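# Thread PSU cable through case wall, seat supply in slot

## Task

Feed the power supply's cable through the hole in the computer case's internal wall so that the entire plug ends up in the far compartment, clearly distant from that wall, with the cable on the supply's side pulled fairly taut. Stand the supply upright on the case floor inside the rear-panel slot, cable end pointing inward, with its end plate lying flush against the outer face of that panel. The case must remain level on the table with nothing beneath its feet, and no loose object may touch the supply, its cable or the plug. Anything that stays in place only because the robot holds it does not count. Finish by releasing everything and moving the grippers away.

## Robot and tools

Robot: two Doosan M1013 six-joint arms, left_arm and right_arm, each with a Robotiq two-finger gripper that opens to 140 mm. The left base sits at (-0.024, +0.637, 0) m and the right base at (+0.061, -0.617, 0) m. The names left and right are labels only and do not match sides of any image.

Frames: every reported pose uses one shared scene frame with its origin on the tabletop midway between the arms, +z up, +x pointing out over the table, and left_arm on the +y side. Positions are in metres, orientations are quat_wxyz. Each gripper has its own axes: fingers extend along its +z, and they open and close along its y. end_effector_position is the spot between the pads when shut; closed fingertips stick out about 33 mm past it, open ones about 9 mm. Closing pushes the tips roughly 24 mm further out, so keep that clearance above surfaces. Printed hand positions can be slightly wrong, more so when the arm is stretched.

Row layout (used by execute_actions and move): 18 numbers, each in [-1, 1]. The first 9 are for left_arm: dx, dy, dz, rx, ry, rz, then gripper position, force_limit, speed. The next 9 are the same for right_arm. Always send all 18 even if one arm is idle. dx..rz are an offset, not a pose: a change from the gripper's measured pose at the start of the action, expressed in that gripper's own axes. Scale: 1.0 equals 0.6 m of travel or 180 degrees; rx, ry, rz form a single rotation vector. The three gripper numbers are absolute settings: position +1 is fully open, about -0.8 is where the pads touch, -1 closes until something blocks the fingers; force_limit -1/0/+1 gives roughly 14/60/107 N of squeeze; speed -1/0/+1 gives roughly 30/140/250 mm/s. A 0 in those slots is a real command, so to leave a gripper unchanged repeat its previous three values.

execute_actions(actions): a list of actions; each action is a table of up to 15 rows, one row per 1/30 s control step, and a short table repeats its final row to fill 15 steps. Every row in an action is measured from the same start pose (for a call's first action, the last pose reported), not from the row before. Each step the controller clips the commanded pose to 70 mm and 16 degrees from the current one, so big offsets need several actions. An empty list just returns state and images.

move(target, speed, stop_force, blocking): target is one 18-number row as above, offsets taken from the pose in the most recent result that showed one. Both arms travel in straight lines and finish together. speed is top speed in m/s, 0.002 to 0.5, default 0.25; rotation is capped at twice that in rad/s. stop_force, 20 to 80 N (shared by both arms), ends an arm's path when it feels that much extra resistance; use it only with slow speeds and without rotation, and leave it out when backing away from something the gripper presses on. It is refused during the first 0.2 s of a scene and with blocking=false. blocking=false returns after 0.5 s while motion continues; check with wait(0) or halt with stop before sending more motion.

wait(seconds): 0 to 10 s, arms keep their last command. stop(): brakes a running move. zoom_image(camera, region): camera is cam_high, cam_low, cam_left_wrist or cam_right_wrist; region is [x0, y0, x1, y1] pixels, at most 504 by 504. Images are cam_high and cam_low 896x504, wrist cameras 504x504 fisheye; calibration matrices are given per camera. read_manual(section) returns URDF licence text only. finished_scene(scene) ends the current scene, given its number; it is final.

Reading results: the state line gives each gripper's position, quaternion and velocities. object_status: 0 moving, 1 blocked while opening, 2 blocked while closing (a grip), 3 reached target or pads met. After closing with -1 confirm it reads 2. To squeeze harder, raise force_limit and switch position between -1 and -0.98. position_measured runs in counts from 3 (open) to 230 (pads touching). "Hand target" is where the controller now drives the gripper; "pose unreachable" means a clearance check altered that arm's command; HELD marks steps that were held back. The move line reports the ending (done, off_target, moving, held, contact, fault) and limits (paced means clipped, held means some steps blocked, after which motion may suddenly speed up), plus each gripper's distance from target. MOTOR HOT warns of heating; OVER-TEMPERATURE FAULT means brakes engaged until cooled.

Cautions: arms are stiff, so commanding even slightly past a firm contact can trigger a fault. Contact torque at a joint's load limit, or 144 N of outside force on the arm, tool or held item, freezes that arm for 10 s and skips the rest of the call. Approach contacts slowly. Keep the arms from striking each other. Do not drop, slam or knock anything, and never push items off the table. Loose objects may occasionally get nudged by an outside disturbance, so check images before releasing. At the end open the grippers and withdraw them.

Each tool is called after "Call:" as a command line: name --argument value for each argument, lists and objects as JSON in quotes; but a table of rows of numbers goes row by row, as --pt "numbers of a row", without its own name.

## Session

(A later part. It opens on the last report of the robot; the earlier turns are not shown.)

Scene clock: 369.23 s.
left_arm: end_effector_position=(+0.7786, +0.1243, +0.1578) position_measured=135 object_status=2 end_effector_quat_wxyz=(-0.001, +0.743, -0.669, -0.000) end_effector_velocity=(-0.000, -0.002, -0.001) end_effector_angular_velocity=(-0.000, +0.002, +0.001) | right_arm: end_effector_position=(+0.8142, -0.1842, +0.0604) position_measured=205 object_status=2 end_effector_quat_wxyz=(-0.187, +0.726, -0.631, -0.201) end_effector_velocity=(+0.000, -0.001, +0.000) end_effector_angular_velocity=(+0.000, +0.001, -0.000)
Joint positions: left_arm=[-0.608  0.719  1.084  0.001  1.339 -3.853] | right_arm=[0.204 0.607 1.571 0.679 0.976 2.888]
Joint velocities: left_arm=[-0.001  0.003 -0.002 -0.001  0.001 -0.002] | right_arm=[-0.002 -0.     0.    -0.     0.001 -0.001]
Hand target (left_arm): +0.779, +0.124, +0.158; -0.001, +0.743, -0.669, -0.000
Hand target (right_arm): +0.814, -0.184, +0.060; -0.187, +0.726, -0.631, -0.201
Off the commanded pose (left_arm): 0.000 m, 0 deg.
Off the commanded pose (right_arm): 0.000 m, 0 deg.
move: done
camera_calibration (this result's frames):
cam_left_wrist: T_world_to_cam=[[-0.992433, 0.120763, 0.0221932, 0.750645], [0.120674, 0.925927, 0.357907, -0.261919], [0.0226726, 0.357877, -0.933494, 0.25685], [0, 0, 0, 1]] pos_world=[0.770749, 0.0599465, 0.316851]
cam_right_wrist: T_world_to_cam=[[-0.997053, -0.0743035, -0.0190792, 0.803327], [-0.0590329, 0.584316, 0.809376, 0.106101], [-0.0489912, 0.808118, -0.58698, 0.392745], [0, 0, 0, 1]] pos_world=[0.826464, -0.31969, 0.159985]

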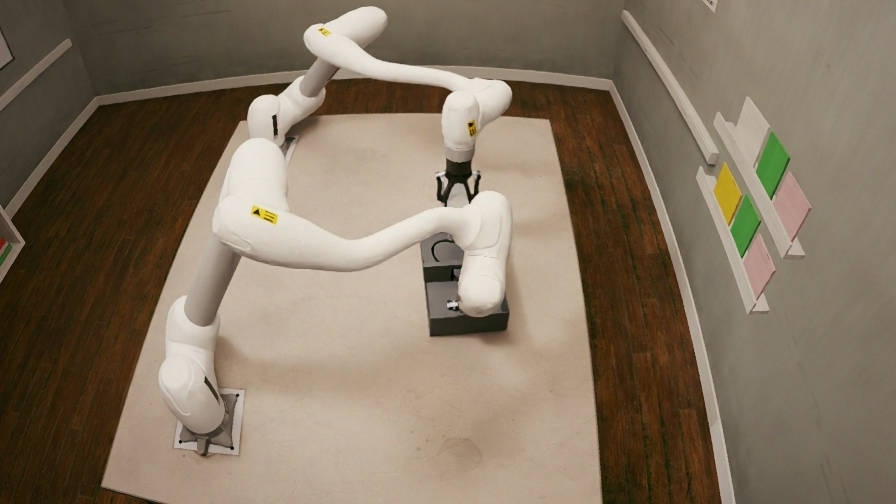

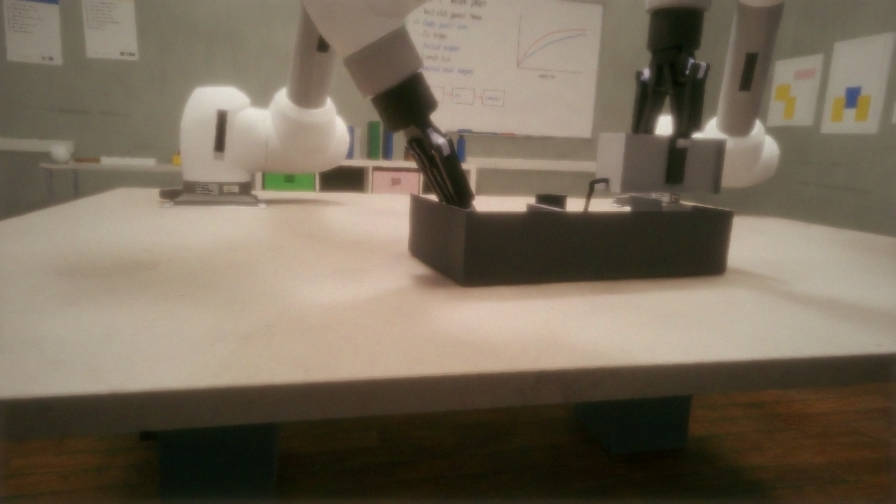

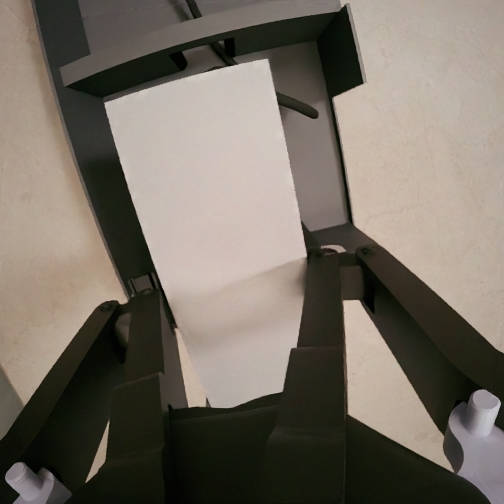

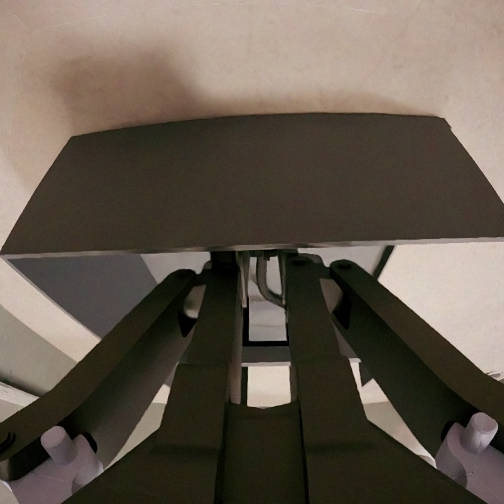

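Call:
move --target '[0,0,0,0,0,0,-1,0.3,0,0,0,-0.16,0,0,0,-1,-0.4,-0.5]' --speed 0.05

Call:
move --target '[0,0,0.05,0,0,0,-1,0.3,0,0.08,0,-0.05,0,0,0,-1,-0.4,-0.5]' --speed 0.04

Scene clock: 377.97 s.
left_arm: end_effector_position=(+0.7785, +0.1242, +0.1578) position_measured=135 object_status=2 end_effector_quat_wxyz=(-0.001, +0.743, -0.669, -0.000) end_effector_velocity=(-0.001, +0.001, -0.001) end_effector_angular_velocity=(+0.001, +0.003, +0.001) | right_arm: end_effector_position=(+0.8196, -0.2345, +0.1418) position_measured=205 object_status=2 end_effector_quat_wxyz=(-0.187, +0.726, -0.631, -0.201) end_effector_velocity=(-0.001, +0.001, +0.002) end_effector_angular_velocity=(+0.000, -0.000, +0.002)
Joint positions: left_arm=[-0.608  0.719  1.084  0.001  1.339 -3.853] | right_arm=[0.142 0.526 1.538 0.63  1.099 2.919]
Joint velocities: left_arm=[ 0.     0.     0.001 -0.001  0.002 -0.   ] | right_arm=[ 0.001 -0.001 -0.001 -0.001  0.003  0.   ]
Hand target (left_arm): +0.779, +0.124, +0.158; -0.001, +0.743, -0.669, -0.000
Hand target (right_arm): +0.820, -0.235, +0.142; -0.187, +0.726, -0.631, -0.201
Off the commanded pose (left_arm): 0.000 m, 0 deg.
Off the commanded pose (right_arm): 0.000 m, 0 deg.
move: done
camera_calibration (this result's frames):
cam_left_wrist: T_world_to_cam=[[-0.99242, 0.120873, 0.0221932, 0.750576], [0.120776, 0.925913, 0.357907, -0.261907], [0.0227121, 0.357875, -0.933493, 0.256852], [0, 0, 0, 1]] pos_world=[0.770685, 0.0598585, 0.316851]
cam_right_wrist: T_world_to_cam=[[-0.997048, -0.0743643, -0.0191198, 0.806464], [-0.0591063, 0.58439, 0.809317, 0.0699977], [-0.0490108, 0.808058, -0.587061, 0.481495], [0, 0, 0, 1]] pos_world=[0.831819, -0.37001, 0.241436]

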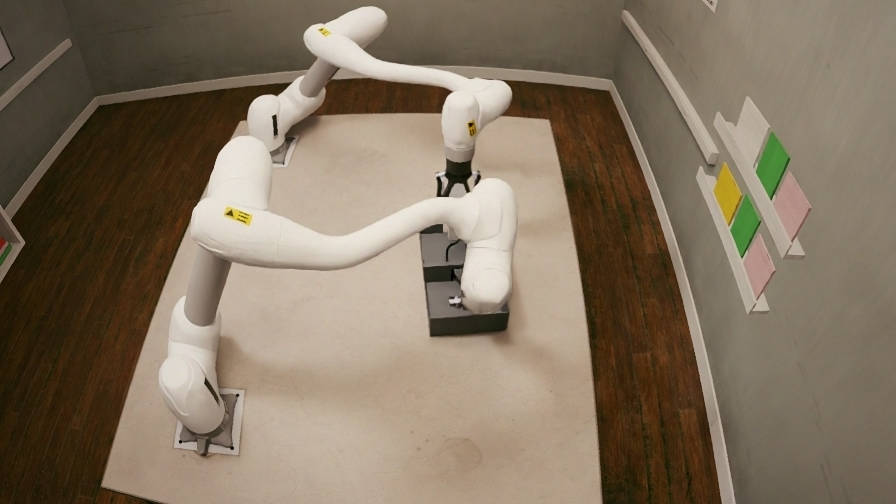

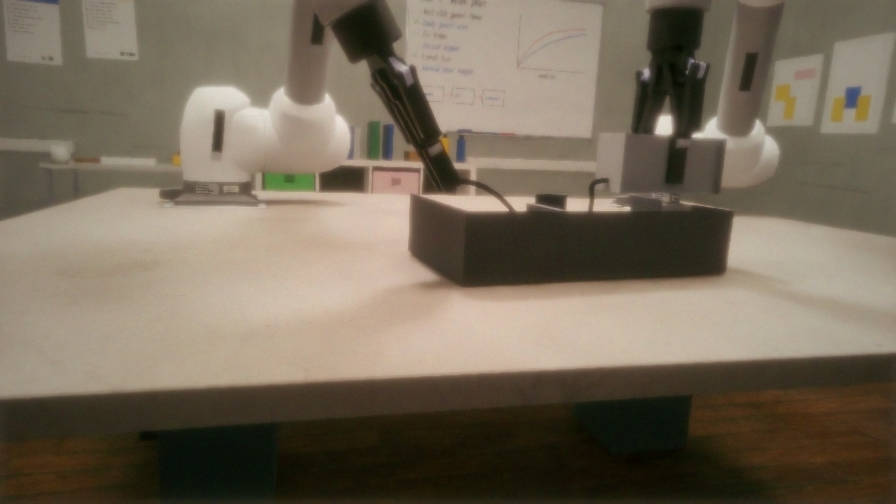

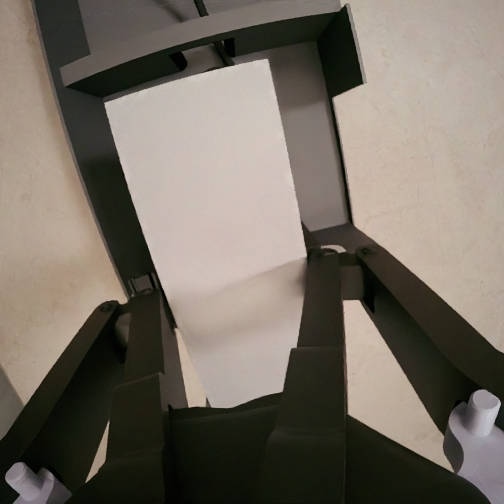

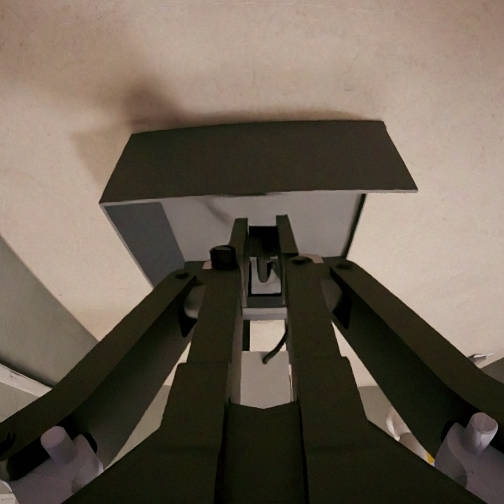

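Scene clock: 379.70 s.
left_arm: end_effector_position=(+0.7785, +0.1242, +0.1279) position_measured=135 object_status=2 end_effector_quat_wxyz=(-0.001, +0.743, -0.669, -0.000) end_effector_velocity=(-0.000, +0.000, -0.001) end_effector_angular_velocity=(+0.001, +0.001, +0.000) | right_arm: end_effector_position=(+0.8273, -0.2905, +0.1420) position_measured=205 object_status=2 end_effector_quat_wxyz=(-0.187, +0.726, -0.631, -0.201) end_effector_velocity=(-0.000, -0.001, -0.000) end_effector_angular_velocity=(-0.000, +0.000, +0.001)
Joint positions: left_arm=[-0.608  0.733  1.115  0.001  1.294 -3.853] | right_arm=[0.071 0.518 1.55  0.622 1.132 2.861]
Joint velocities: left_arm=[-0.     0.001  0.001  0.001 -0.    -0.001] | right_arm=[-0.001 -0.     0.    -0.001  0.001 -0.001]
Hand target (left_arm): +0.778, +0.124, +0.128; -0.001, +0.743, -0.669, -0.000
Hand target (right_arm): +0.827, -0.291, +0.142; -0.187, +0.726, -0.631, -0.201
Off the commanded pose (left_arm): 0.000 m, 0 deg.
Off the commanded pose (right_arm): 0.000 m, 0 deg.
move: done
camera_calibration (this result's frames):
cam_left_wrist: T_world_to_cam=[[-0.992414, 0.120922, 0.0221974, 0.751203], [0.120824, 0.925913, 0.357891, -0.251253], [0.0227241, 0.357858, -0.933499, 0.228891], [0, 0, 0, 1]] pos_world=[0.770661, 0.0598913, 0.286916]
cam_right_wrist: T_world_to_cam=[[-0.997046, -0.0743726, -0.019174, 0.809972], [-0.0591638, 0.584533, 0.80921, 0.103171], [-0.0489752, 0.807954, -0.587207, 0.527173], [0, 0, 0, 1]] pos_world=[0.839501, -0.425998, 0.241603]

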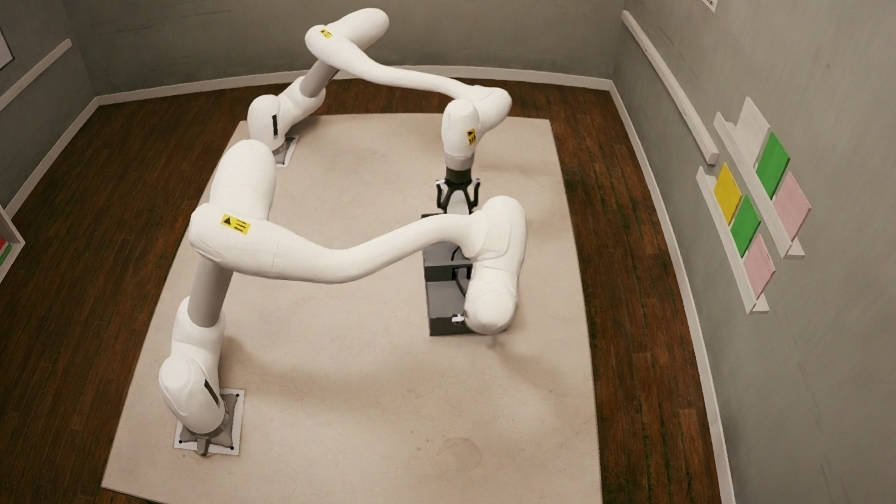

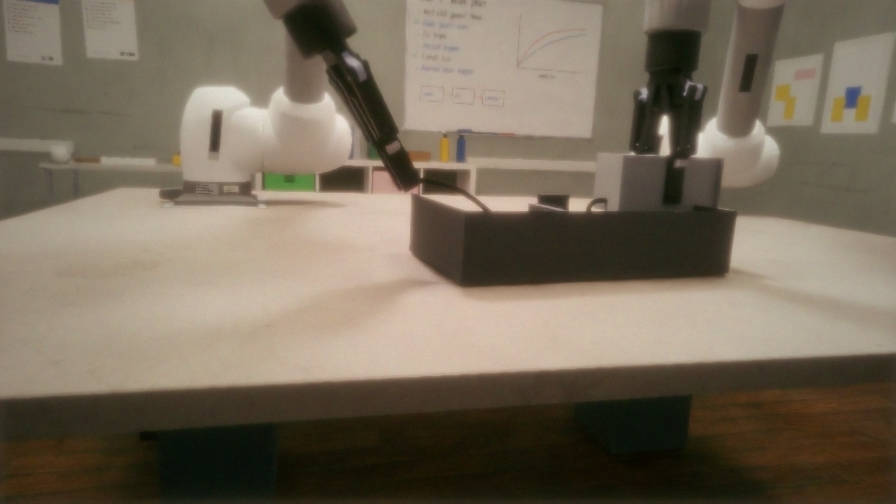

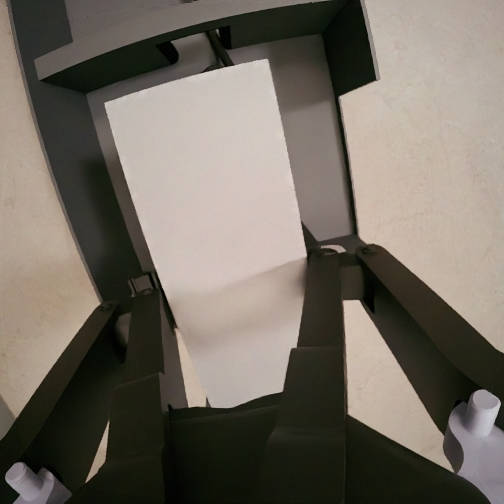

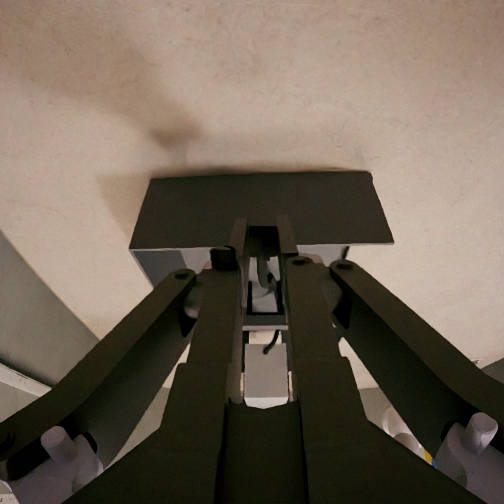

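Call:
zoom_image --camera "cam_low" --region '[580,140,760,240]'

Call:
zoom_image --camera "cam_right_wrist" --region '[200,300,340,420]'

Region (580, 140, 760, 240) of cam_low's 896x504 image, scaled by 2.800, with more detail than that image has.

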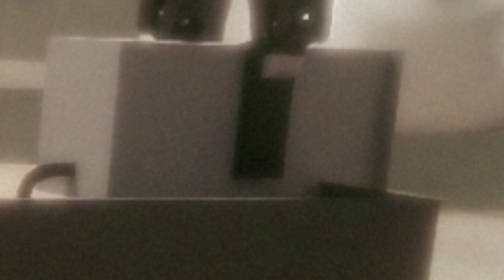

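Region (200, 300, 340, 420) of cam_right_wrist's 504x504 image, scaled by 3.600, with more detail than that image has; it fills the top 432 rows of this view, and the rest is white.

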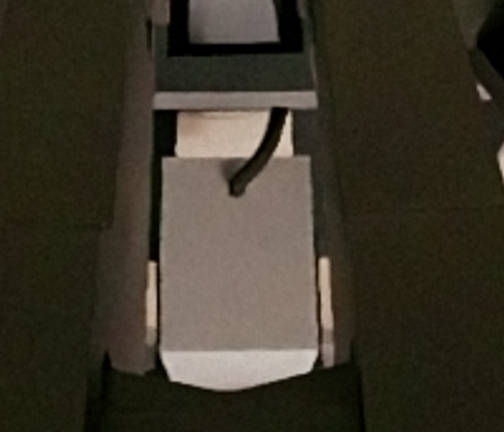

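Call:
move --target '[0.015,0,0.124,0,0,0,-1,0.3,0,0.05,0,-0.03,0,0,0,-1,-0.4,-0.5]' --speed 0.03 --stop_force 30

Call:
move --target '[0.04,0,0,0,0,0,-1,0.3,0,0.035,0,-0.02,0,0,0,-1,-0.4,-0.5]' --speed 0.015

Scene clock: 397.60 s.
left_arm: end_effector_position=(+0.7794, +0.1153, +0.0536) position_measured=135 object_status=2 end_effector_quat_wxyz=(-0.001, +0.743, -0.669, -0.000) end_effector_velocity=(+0.000, -0.001, -0.000) end_effector_angular_velocity=(-0.003, -0.002, +0.000) | right_arm: end_effector_position=(+0.8320, -0.3251, +0.1414) position_measured=205 object_status=2 end_effector_quat_wxyz=(-0.187, +0.726, -0.631, -0.201) end_effector_velocity=(+0.001, -0.001, -0.000) end_effector_angular_velocity=(+0.000, -0.000, -0.002)
Joint positions: left_arm=[-0.615  0.784  1.162  0.001  1.195 -3.86 ] | right_arm=[0.028 0.517 1.553 0.616 1.152 2.825]
Joint velocities: left_arm=[-0.    -0.     0.001 -0.001 -0.004 -0.   ] | right_arm=[-0.002  0.     0.     0.    -0.    -0.   ]
Hand target (left_arm): +0.779, +0.115, +0.054; -0.001, +0.743, -0.669, -0.000
Hand target (right_arm): +0.832, -0.325, +0.141; -0.187, +0.726, -0.631, -0.201
Off the commanded pose (left_arm): 0.000 m, 0 deg.
Off the commanded pose (right_arm): 0.000 m, 0 deg.
move: done
camera_calibration (this result's frames):
cam_left_wrist: T_world_to_cam=[[-0.992396, 0.12107, 0.0221917, 0.754771], [0.120961, 0.92591, 0.357853, -0.216642], [0.0227776, 0.357816, -0.933514, 0.162694], [0, 0, 0, 1]] pos_world=[0.771531, 0.050997, 0.212654]
cam_right_wrist: T_world_to_cam=[[-0.997045, -0.0743782, -0.0191991, 0.812135], [-0.0591929, 0.584622, 0.809143, 0.124193], [-0.0489584, 0.807889, -0.587298, 0.555037], [0, 0, 0, 1]] pos_world=[0.844261, -0.46061, 0.241074]

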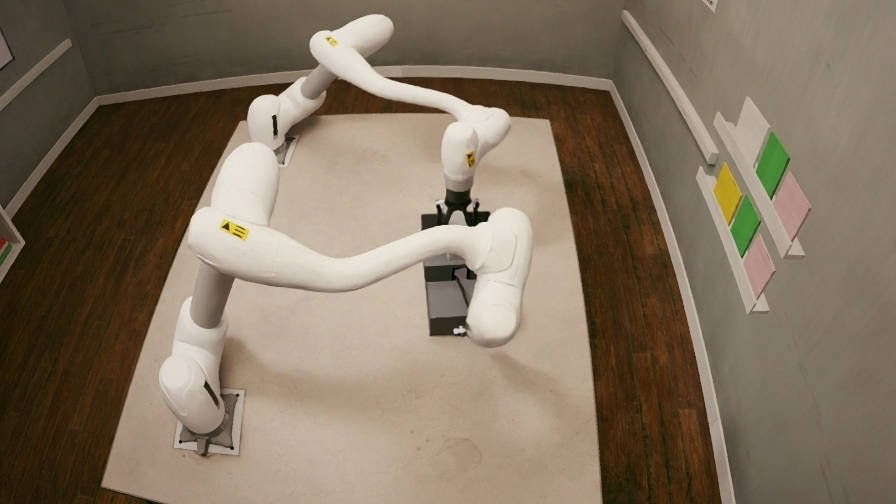

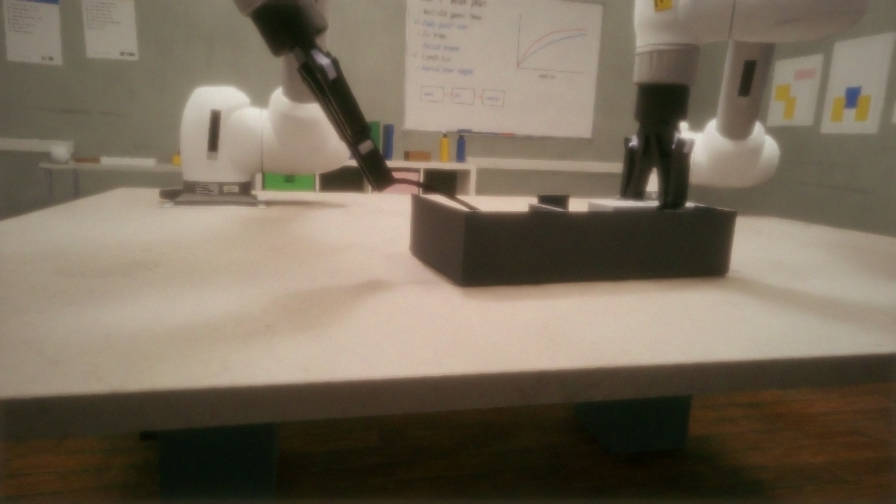

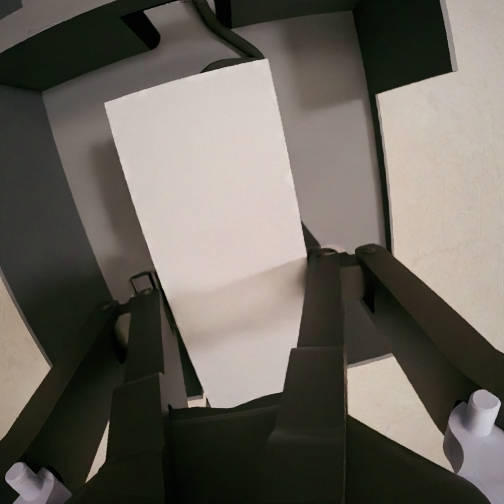

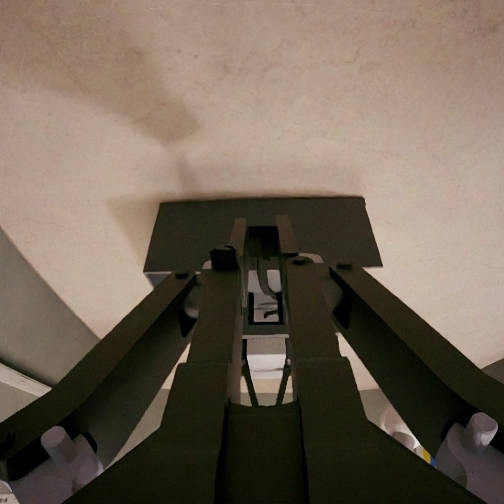

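Scene clock: 399.43 s.
left_arm: end_effector_position=(+0.7819, +0.0916, +0.0536) position_measured=135 object_status=2 end_effector_quat_wxyz=(-0.001, +0.743, -0.669, -0.000) end_effector_velocity=(+0.000, -0.002, +0.000) end_effector_angular_velocity=(-0.000, -0.000, +0.000) | right_arm: end_effector_position=(+0.8353, -0.3490, +0.1405) position_measured=206 object_status=2 end_effector_quat_wxyz=(-0.187, +0.726, -0.631, -0.201) end_effector_velocity=(+0.001, -0.002, -0.000) end_effector_angular_velocity=(-0.000, -0.000, -0.001)
Joint positions: left_arm=[-0.634  0.81   1.115  0.001  1.217 -3.878] | right_arm=[-0.002  0.518  1.554  0.611  1.166  2.801]
Joint velocities: left_arm=[-0.001  0.002 -0.003 -0.     0.001 -0.001] | right_arm=[-0.003  0.    -0.    -0.     0.001 -0.002]
Hand target (left_arm): +0.782, +0.091, +0.054; -0.001, +0.743, -0.669, -0.000
Hand target (right_arm): +0.835, -0.349, +0.141; -0.187, +0.726, -0.631, -0.201
Off the commanded pose (left_arm): 0.000 m, 0 deg.
Off the commanded pose (right_arm): 0.000 m, 0 deg.
move: done
camera_calibration (this result's frames):
cam_left_wrist: T_world_to_cam=[[-0.992401, 0.121037, 0.0221637, 0.760178], [0.120921, 0.925931, 0.357812, -0.194944], [0.0227864, 0.357773, -0.933531, 0.171117], [0, 0, 0, 1]] pos_world=[0.774075, 0.027274, 0.212647]
cam_right_wrist: T_world_to_cam=[[-0.997046, -0.0743845, -0.0191621, 0.813586], [-0.0591704, 0.584685, 0.809099, 0.139055], [-0.0489807, 0.807843, -0.587359, 0.573917], [0, 0, 0, 1]] pos_world=[0.847521, -0.48442, 0.240177]

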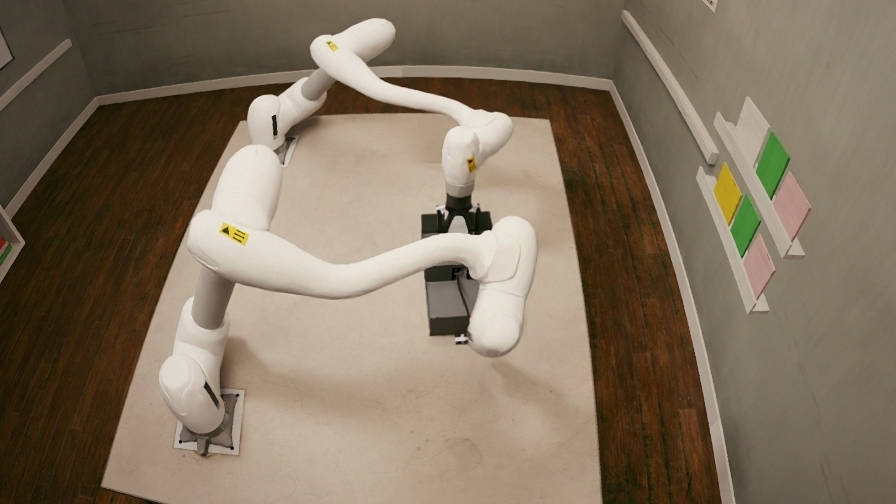

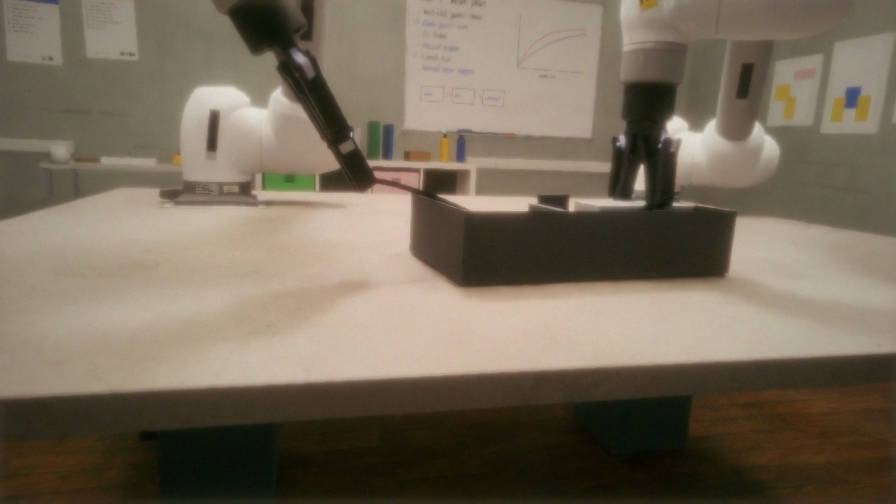

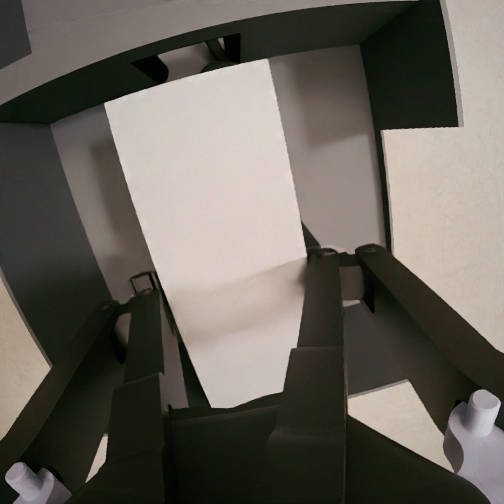

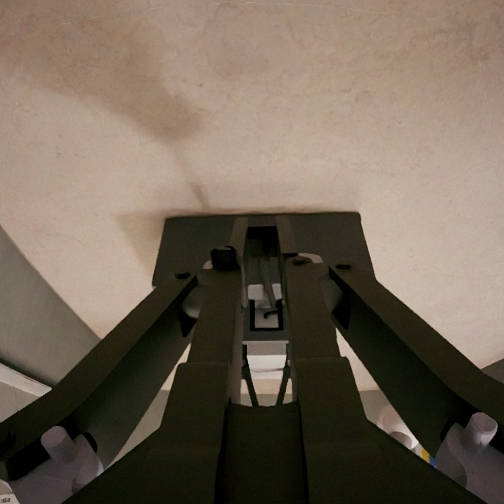

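Call:
move --target '[0.013,0,0,0,0,0,-1,0.3,0,0,0,0,0,0,0,-1,-0.4,-0.5]' --speed 0.01

Call:
move --target '[0,0,0,0,0,0,-1,0.3,0,-0.06,0.038,0.03,0,0.167,0,-1,-0.4,-0.5]' --speed 0.15

Call:
move --target '[0,0,0,0,0,0,-1,0.3,0,-0.19,-0.05,0,0,0,-0.43,-1,-0.4,-0.5]' --speed 0.2

Scene clock: 413.83 s.
left_arm: end_effector_position=(+0.7827, +0.0839, +0.0536) position_measured=135 object_status=2 end_effector_quat_wxyz=(-0.001, +0.743, -0.669, -0.000) end_effector_velocity=(+0.000, -0.001, +0.001) end_effector_angular_velocity=(+0.000, +0.000, +0.000) | right_arm: end_effector_position=(+0.8353, -0.3490, +0.1405) position_measured=206 object_status=2 end_effector_quat_wxyz=(-0.187, +0.726, -0.631, -0.201) end_effector_velocity=(+0.000, -0.000, -0.000) end_effector_angular_velocity=(+0.000, -0.001, -0.001)
Joint positions: left_arm=[-0.64   0.818  1.1    0.001  1.224 -3.884] | right_arm=[-0.002  0.518  1.554  0.611  1.167  2.801]
Joint velocities: left_arm=[-0.001  0.001 -0.003  0.     0.002 -0.001] | right_arm=[-0.001  0.     0.     0.    -0.001 -0.   ]
Hand target (left_arm): +0.783, +0.084, +0.054; -0.001, +0.743, -0.669, -0.000
Hand target (right_arm): +0.835, -0.349, +0.141; -0.187, +0.726, -0.631, -0.201
Off the commanded pose (left_arm): 0.000 m, 0 deg.
Off the commanded pose (right_arm): 0.000 m, 0 deg.
move: done
camera_calibration (this result's frames):
cam_left_wrist: T_world_to_cam=[[-0.992401, 0.121032, 0.022159, 0.76192], [0.120915, 0.925931, 0.357815, -0.187945], [0.0227894, 0.357775, -0.93353, 0.173826], [0, 0, 0, 1]] pos_world=[0.774895, 0.0196166, 0.212638]
cam_right_wrist: T_world_to_cam=[[-0.99703, -0.0745758, -0.0192014, 0.813503], [-0.0593159, 0.584697, 0.80908, 0.139186], [-0.0491108, 0.807816, -0.587385, 0.574035], [0, 0, 0, 1]] pos_world=[0.847534, -0.484429, 0.240187]

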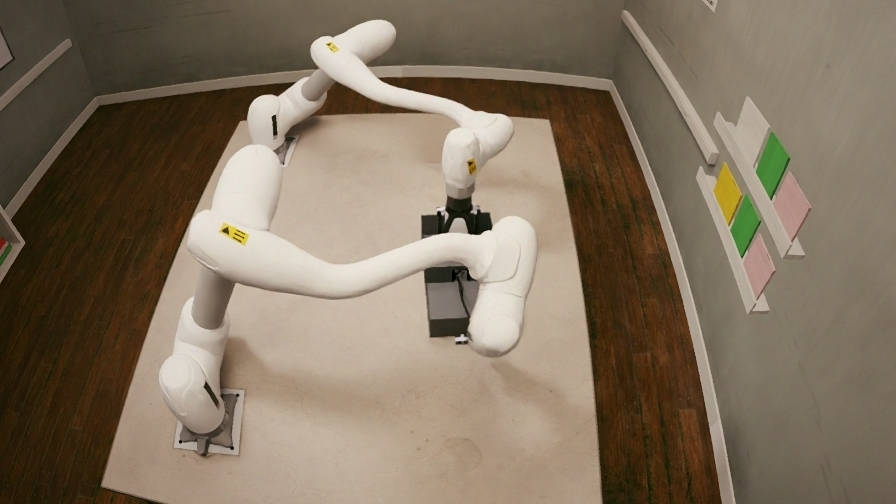

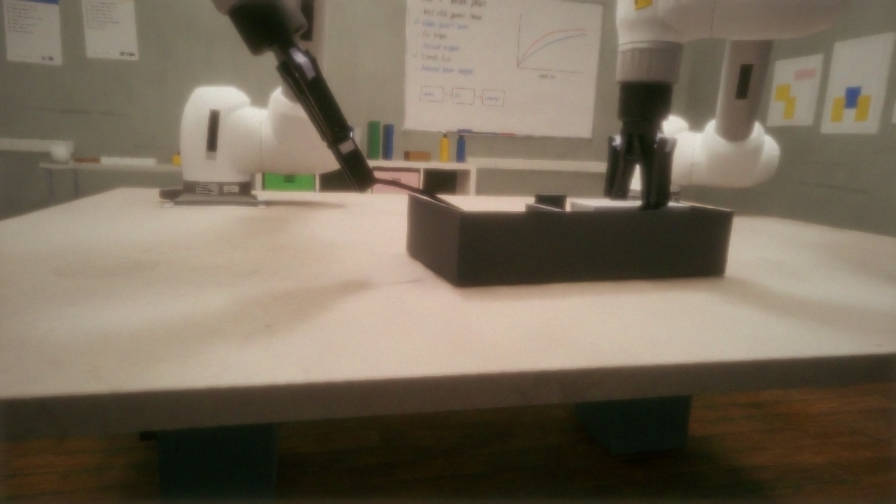

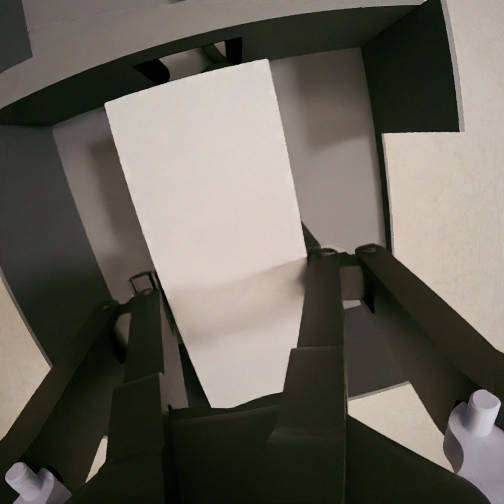

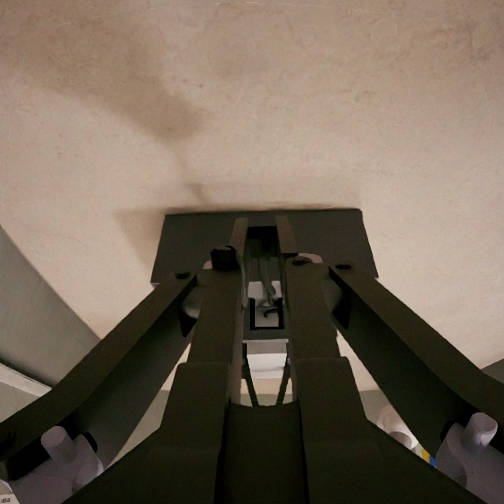

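Scene clock: 415.97 s.
left_arm: end_effector_position=(+0.7827, +0.0839, +0.0536) position_measured=135 object_status=2 end_effector_quat_wxyz=(-0.001, +0.743, -0.669, -0.000) end_effector_velocity=(+0.000, +0.000, -0.001) end_effector_angular_velocity=(+0.001, -0.001, +0.000) | right_arm: end_effector_position=(+0.8071, -0.3122, +0.1438) position_measured=206 object_status=2 end_effector_quat_wxyz=(-0.018, +0.753, -0.657, -0.006) end_effector_velocity=(-0.001, +0.001, -0.000) end_effector_angular_velocity=(-0.009, +0.000, +0.000)
Joint positions: left_arm=[-0.64   0.818  1.1    0.001  1.224 -3.884] | right_arm=[0.257 0.478 1.51  0.031 1.128 3.326]
Joint velocities: left_arm=[-0.     0.     0.001  0.002 -0.001 -0.001] | right_arm=[ 0.005  0.001 -0.001 -0.01   0.003  0.009]
Hand target (left_arm): +0.783, +0.084, +0.054; -0.001, +0.743, -0.669, -0.000
Hand target (right_arm): +0.807, -0.312, +0.144; -0.018, +0.753, -0.657, -0.006
Off the commanded pose (left_arm): 0.000 m, 0 deg.
Off the commanded pose (right_arm): 0.000 m, 0 deg.
move: done
camera_calibration (this result's frames):
cam_left_wrist: T_world_to_cam=[[-0.992401, 0.121032, 0.0221626, 0.761908], [0.120916, 0.92593, 0.357817, -0.187927], [0.0227863, 0.357778, -0.933529, 0.173832], [0, 0, 0, 1]] pos_world=[0.774881, 0.0195989, 0.212634]
cam_right_wrist: T_world_to_cam=[[-0.995326, -0.0827364, -0.0498041, 0.788697], [-0.0958821, 0.908119, 0.407587, 0.301617], [0.0115057, 0.410457, -0.911807, 0.41858], [0, 0, 0, 1]] pos_world=[0.809114, -0.380459, 0.298009]

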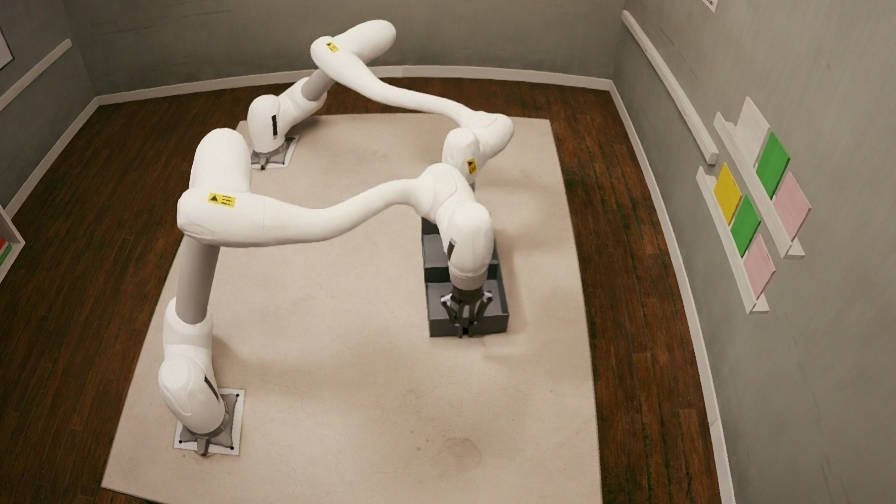

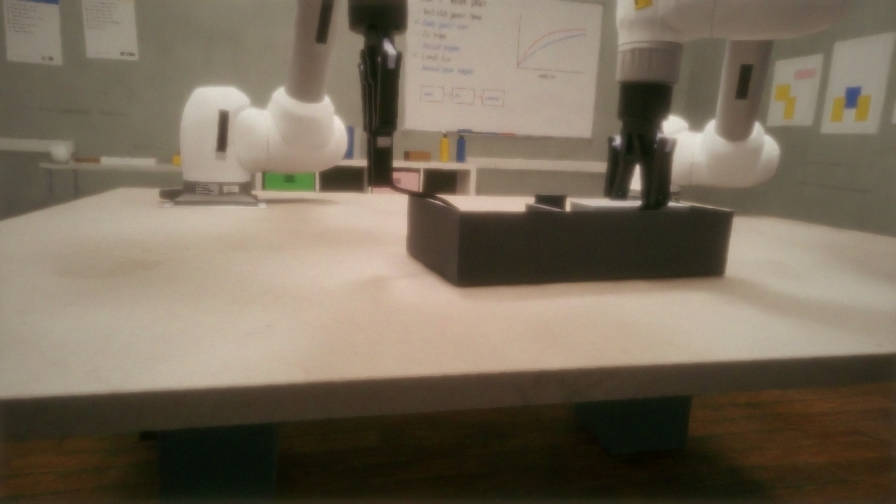

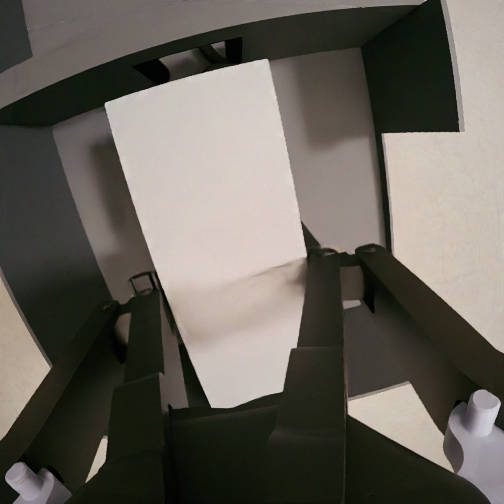

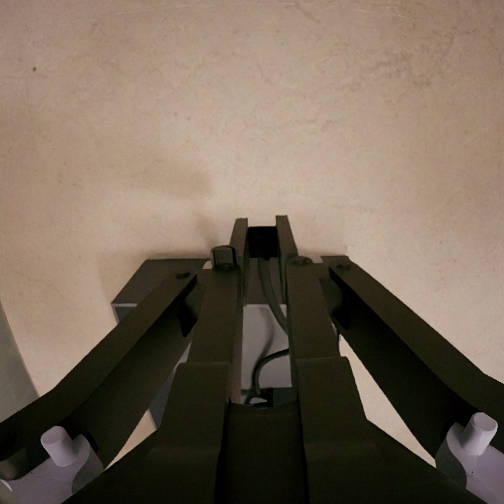

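Scene clock: 419.73 s.
left_arm: end_effector_position=(+0.7827, +0.0839, +0.0536) position_measured=135 object_status=2 end_effector_quat_wxyz=(-0.001, +0.743, -0.669, -0.000) end_effector_velocity=(-0.000, -0.000, -0.001) end_effector_angular_velocity=(-0.000, +0.001, +0.001) | right_arm: end_effector_position=(+0.8212, -0.1953, +0.1480) position_measured=206 object_status=2 end_effector_quat_wxyz=(-0.018, +0.999, -0.043, +0.007) end_effector_velocity=(-0.000, +0.001, +0.000) end_effector_angular_velocity=(+0.002, +0.001, +0.009)
Joint positions: left_arm=[-0.64   0.818  1.1    0.001  1.224 -3.884] | right_arm=[0.381 0.57  1.356 0.027 1.188 2.103]
Joint velocities: left_arm=[ 0.     0.     0.    -0.001 -0.    -0.   ] | right_arm=[ 0.     0.001 -0.001  0.002  0.001 -0.01 ]
Hand target (left_arm): +0.783, +0.084, +0.054; -0.001, +0.743, -0.669, -0.000
Hand target (right_arm): +0.821, -0.195, +0.148; -0.018, +0.999, -0.042, +0.007
Off the commanded pose (left_arm): 0.000 m, 0 deg.
Off the commanded pose (right_arm): 0.000 m, 0 deg.
move: done
camera_calibration (this result's frames):
cam_left_wrist: T_world_to_cam=[[-0.992401, 0.121032, 0.0221625, 0.761908], [0.120916, 0.92593, 0.357817, -0.187927], [0.0227863, 0.357778, -0.933529, 0.173832], [0, 0, 0, 1]] pos_world=[0.774881, 0.0195989, 0.212635]
cam_right_wrist: T_world_to_cam=[[-0.135151, -0.988426, -0.0689101, -0.0678385], [-0.924578, 0.100806, 0.367416, 0.723846], [-0.356217, 0.113369, -0.9275, 0.620507], [0, 0, 0, 1]] pos_world=[0.881118, -0.210368, 0.304894]

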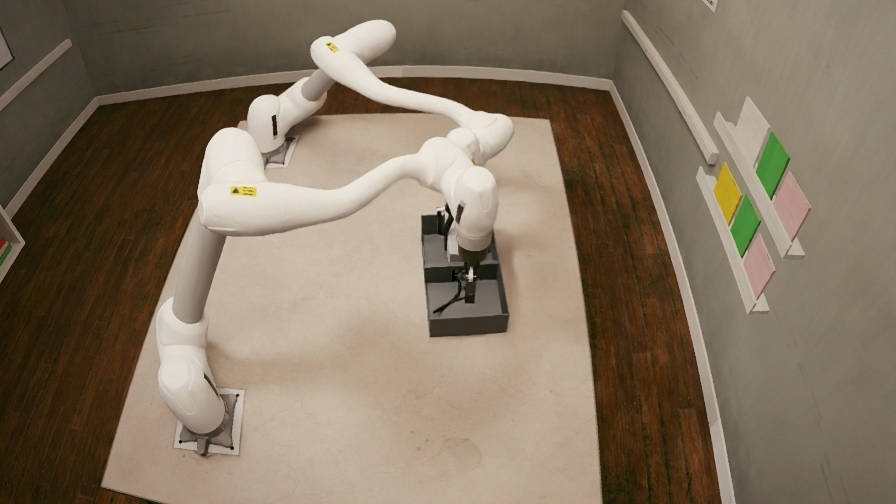

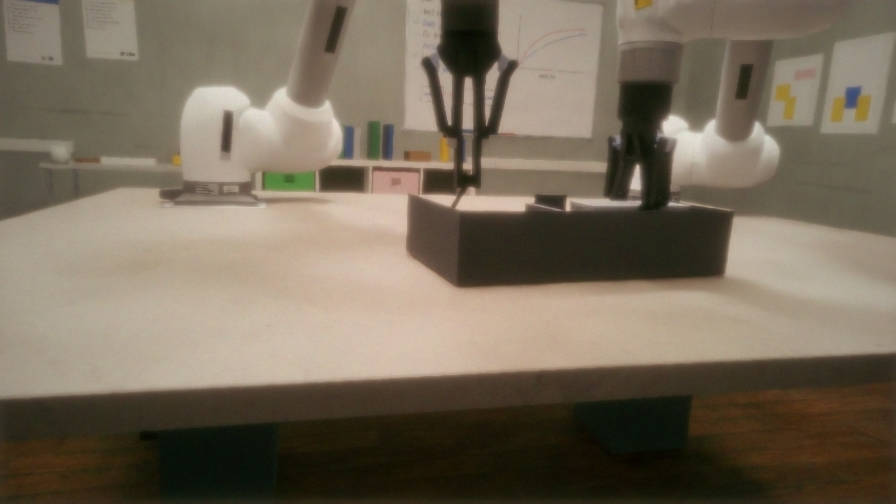

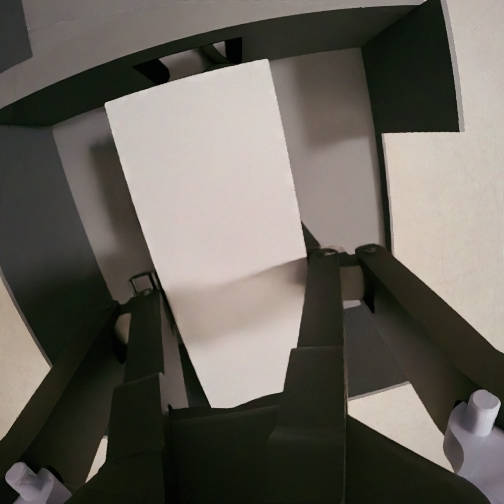

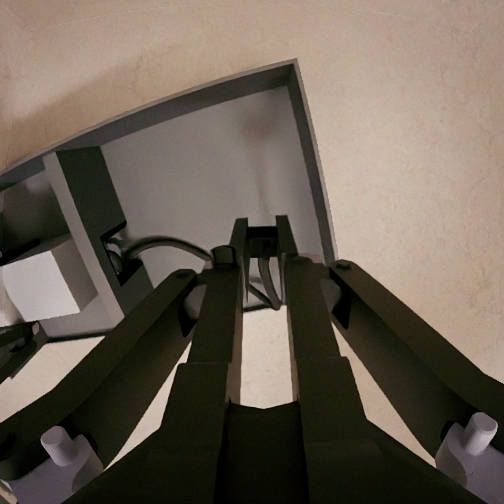

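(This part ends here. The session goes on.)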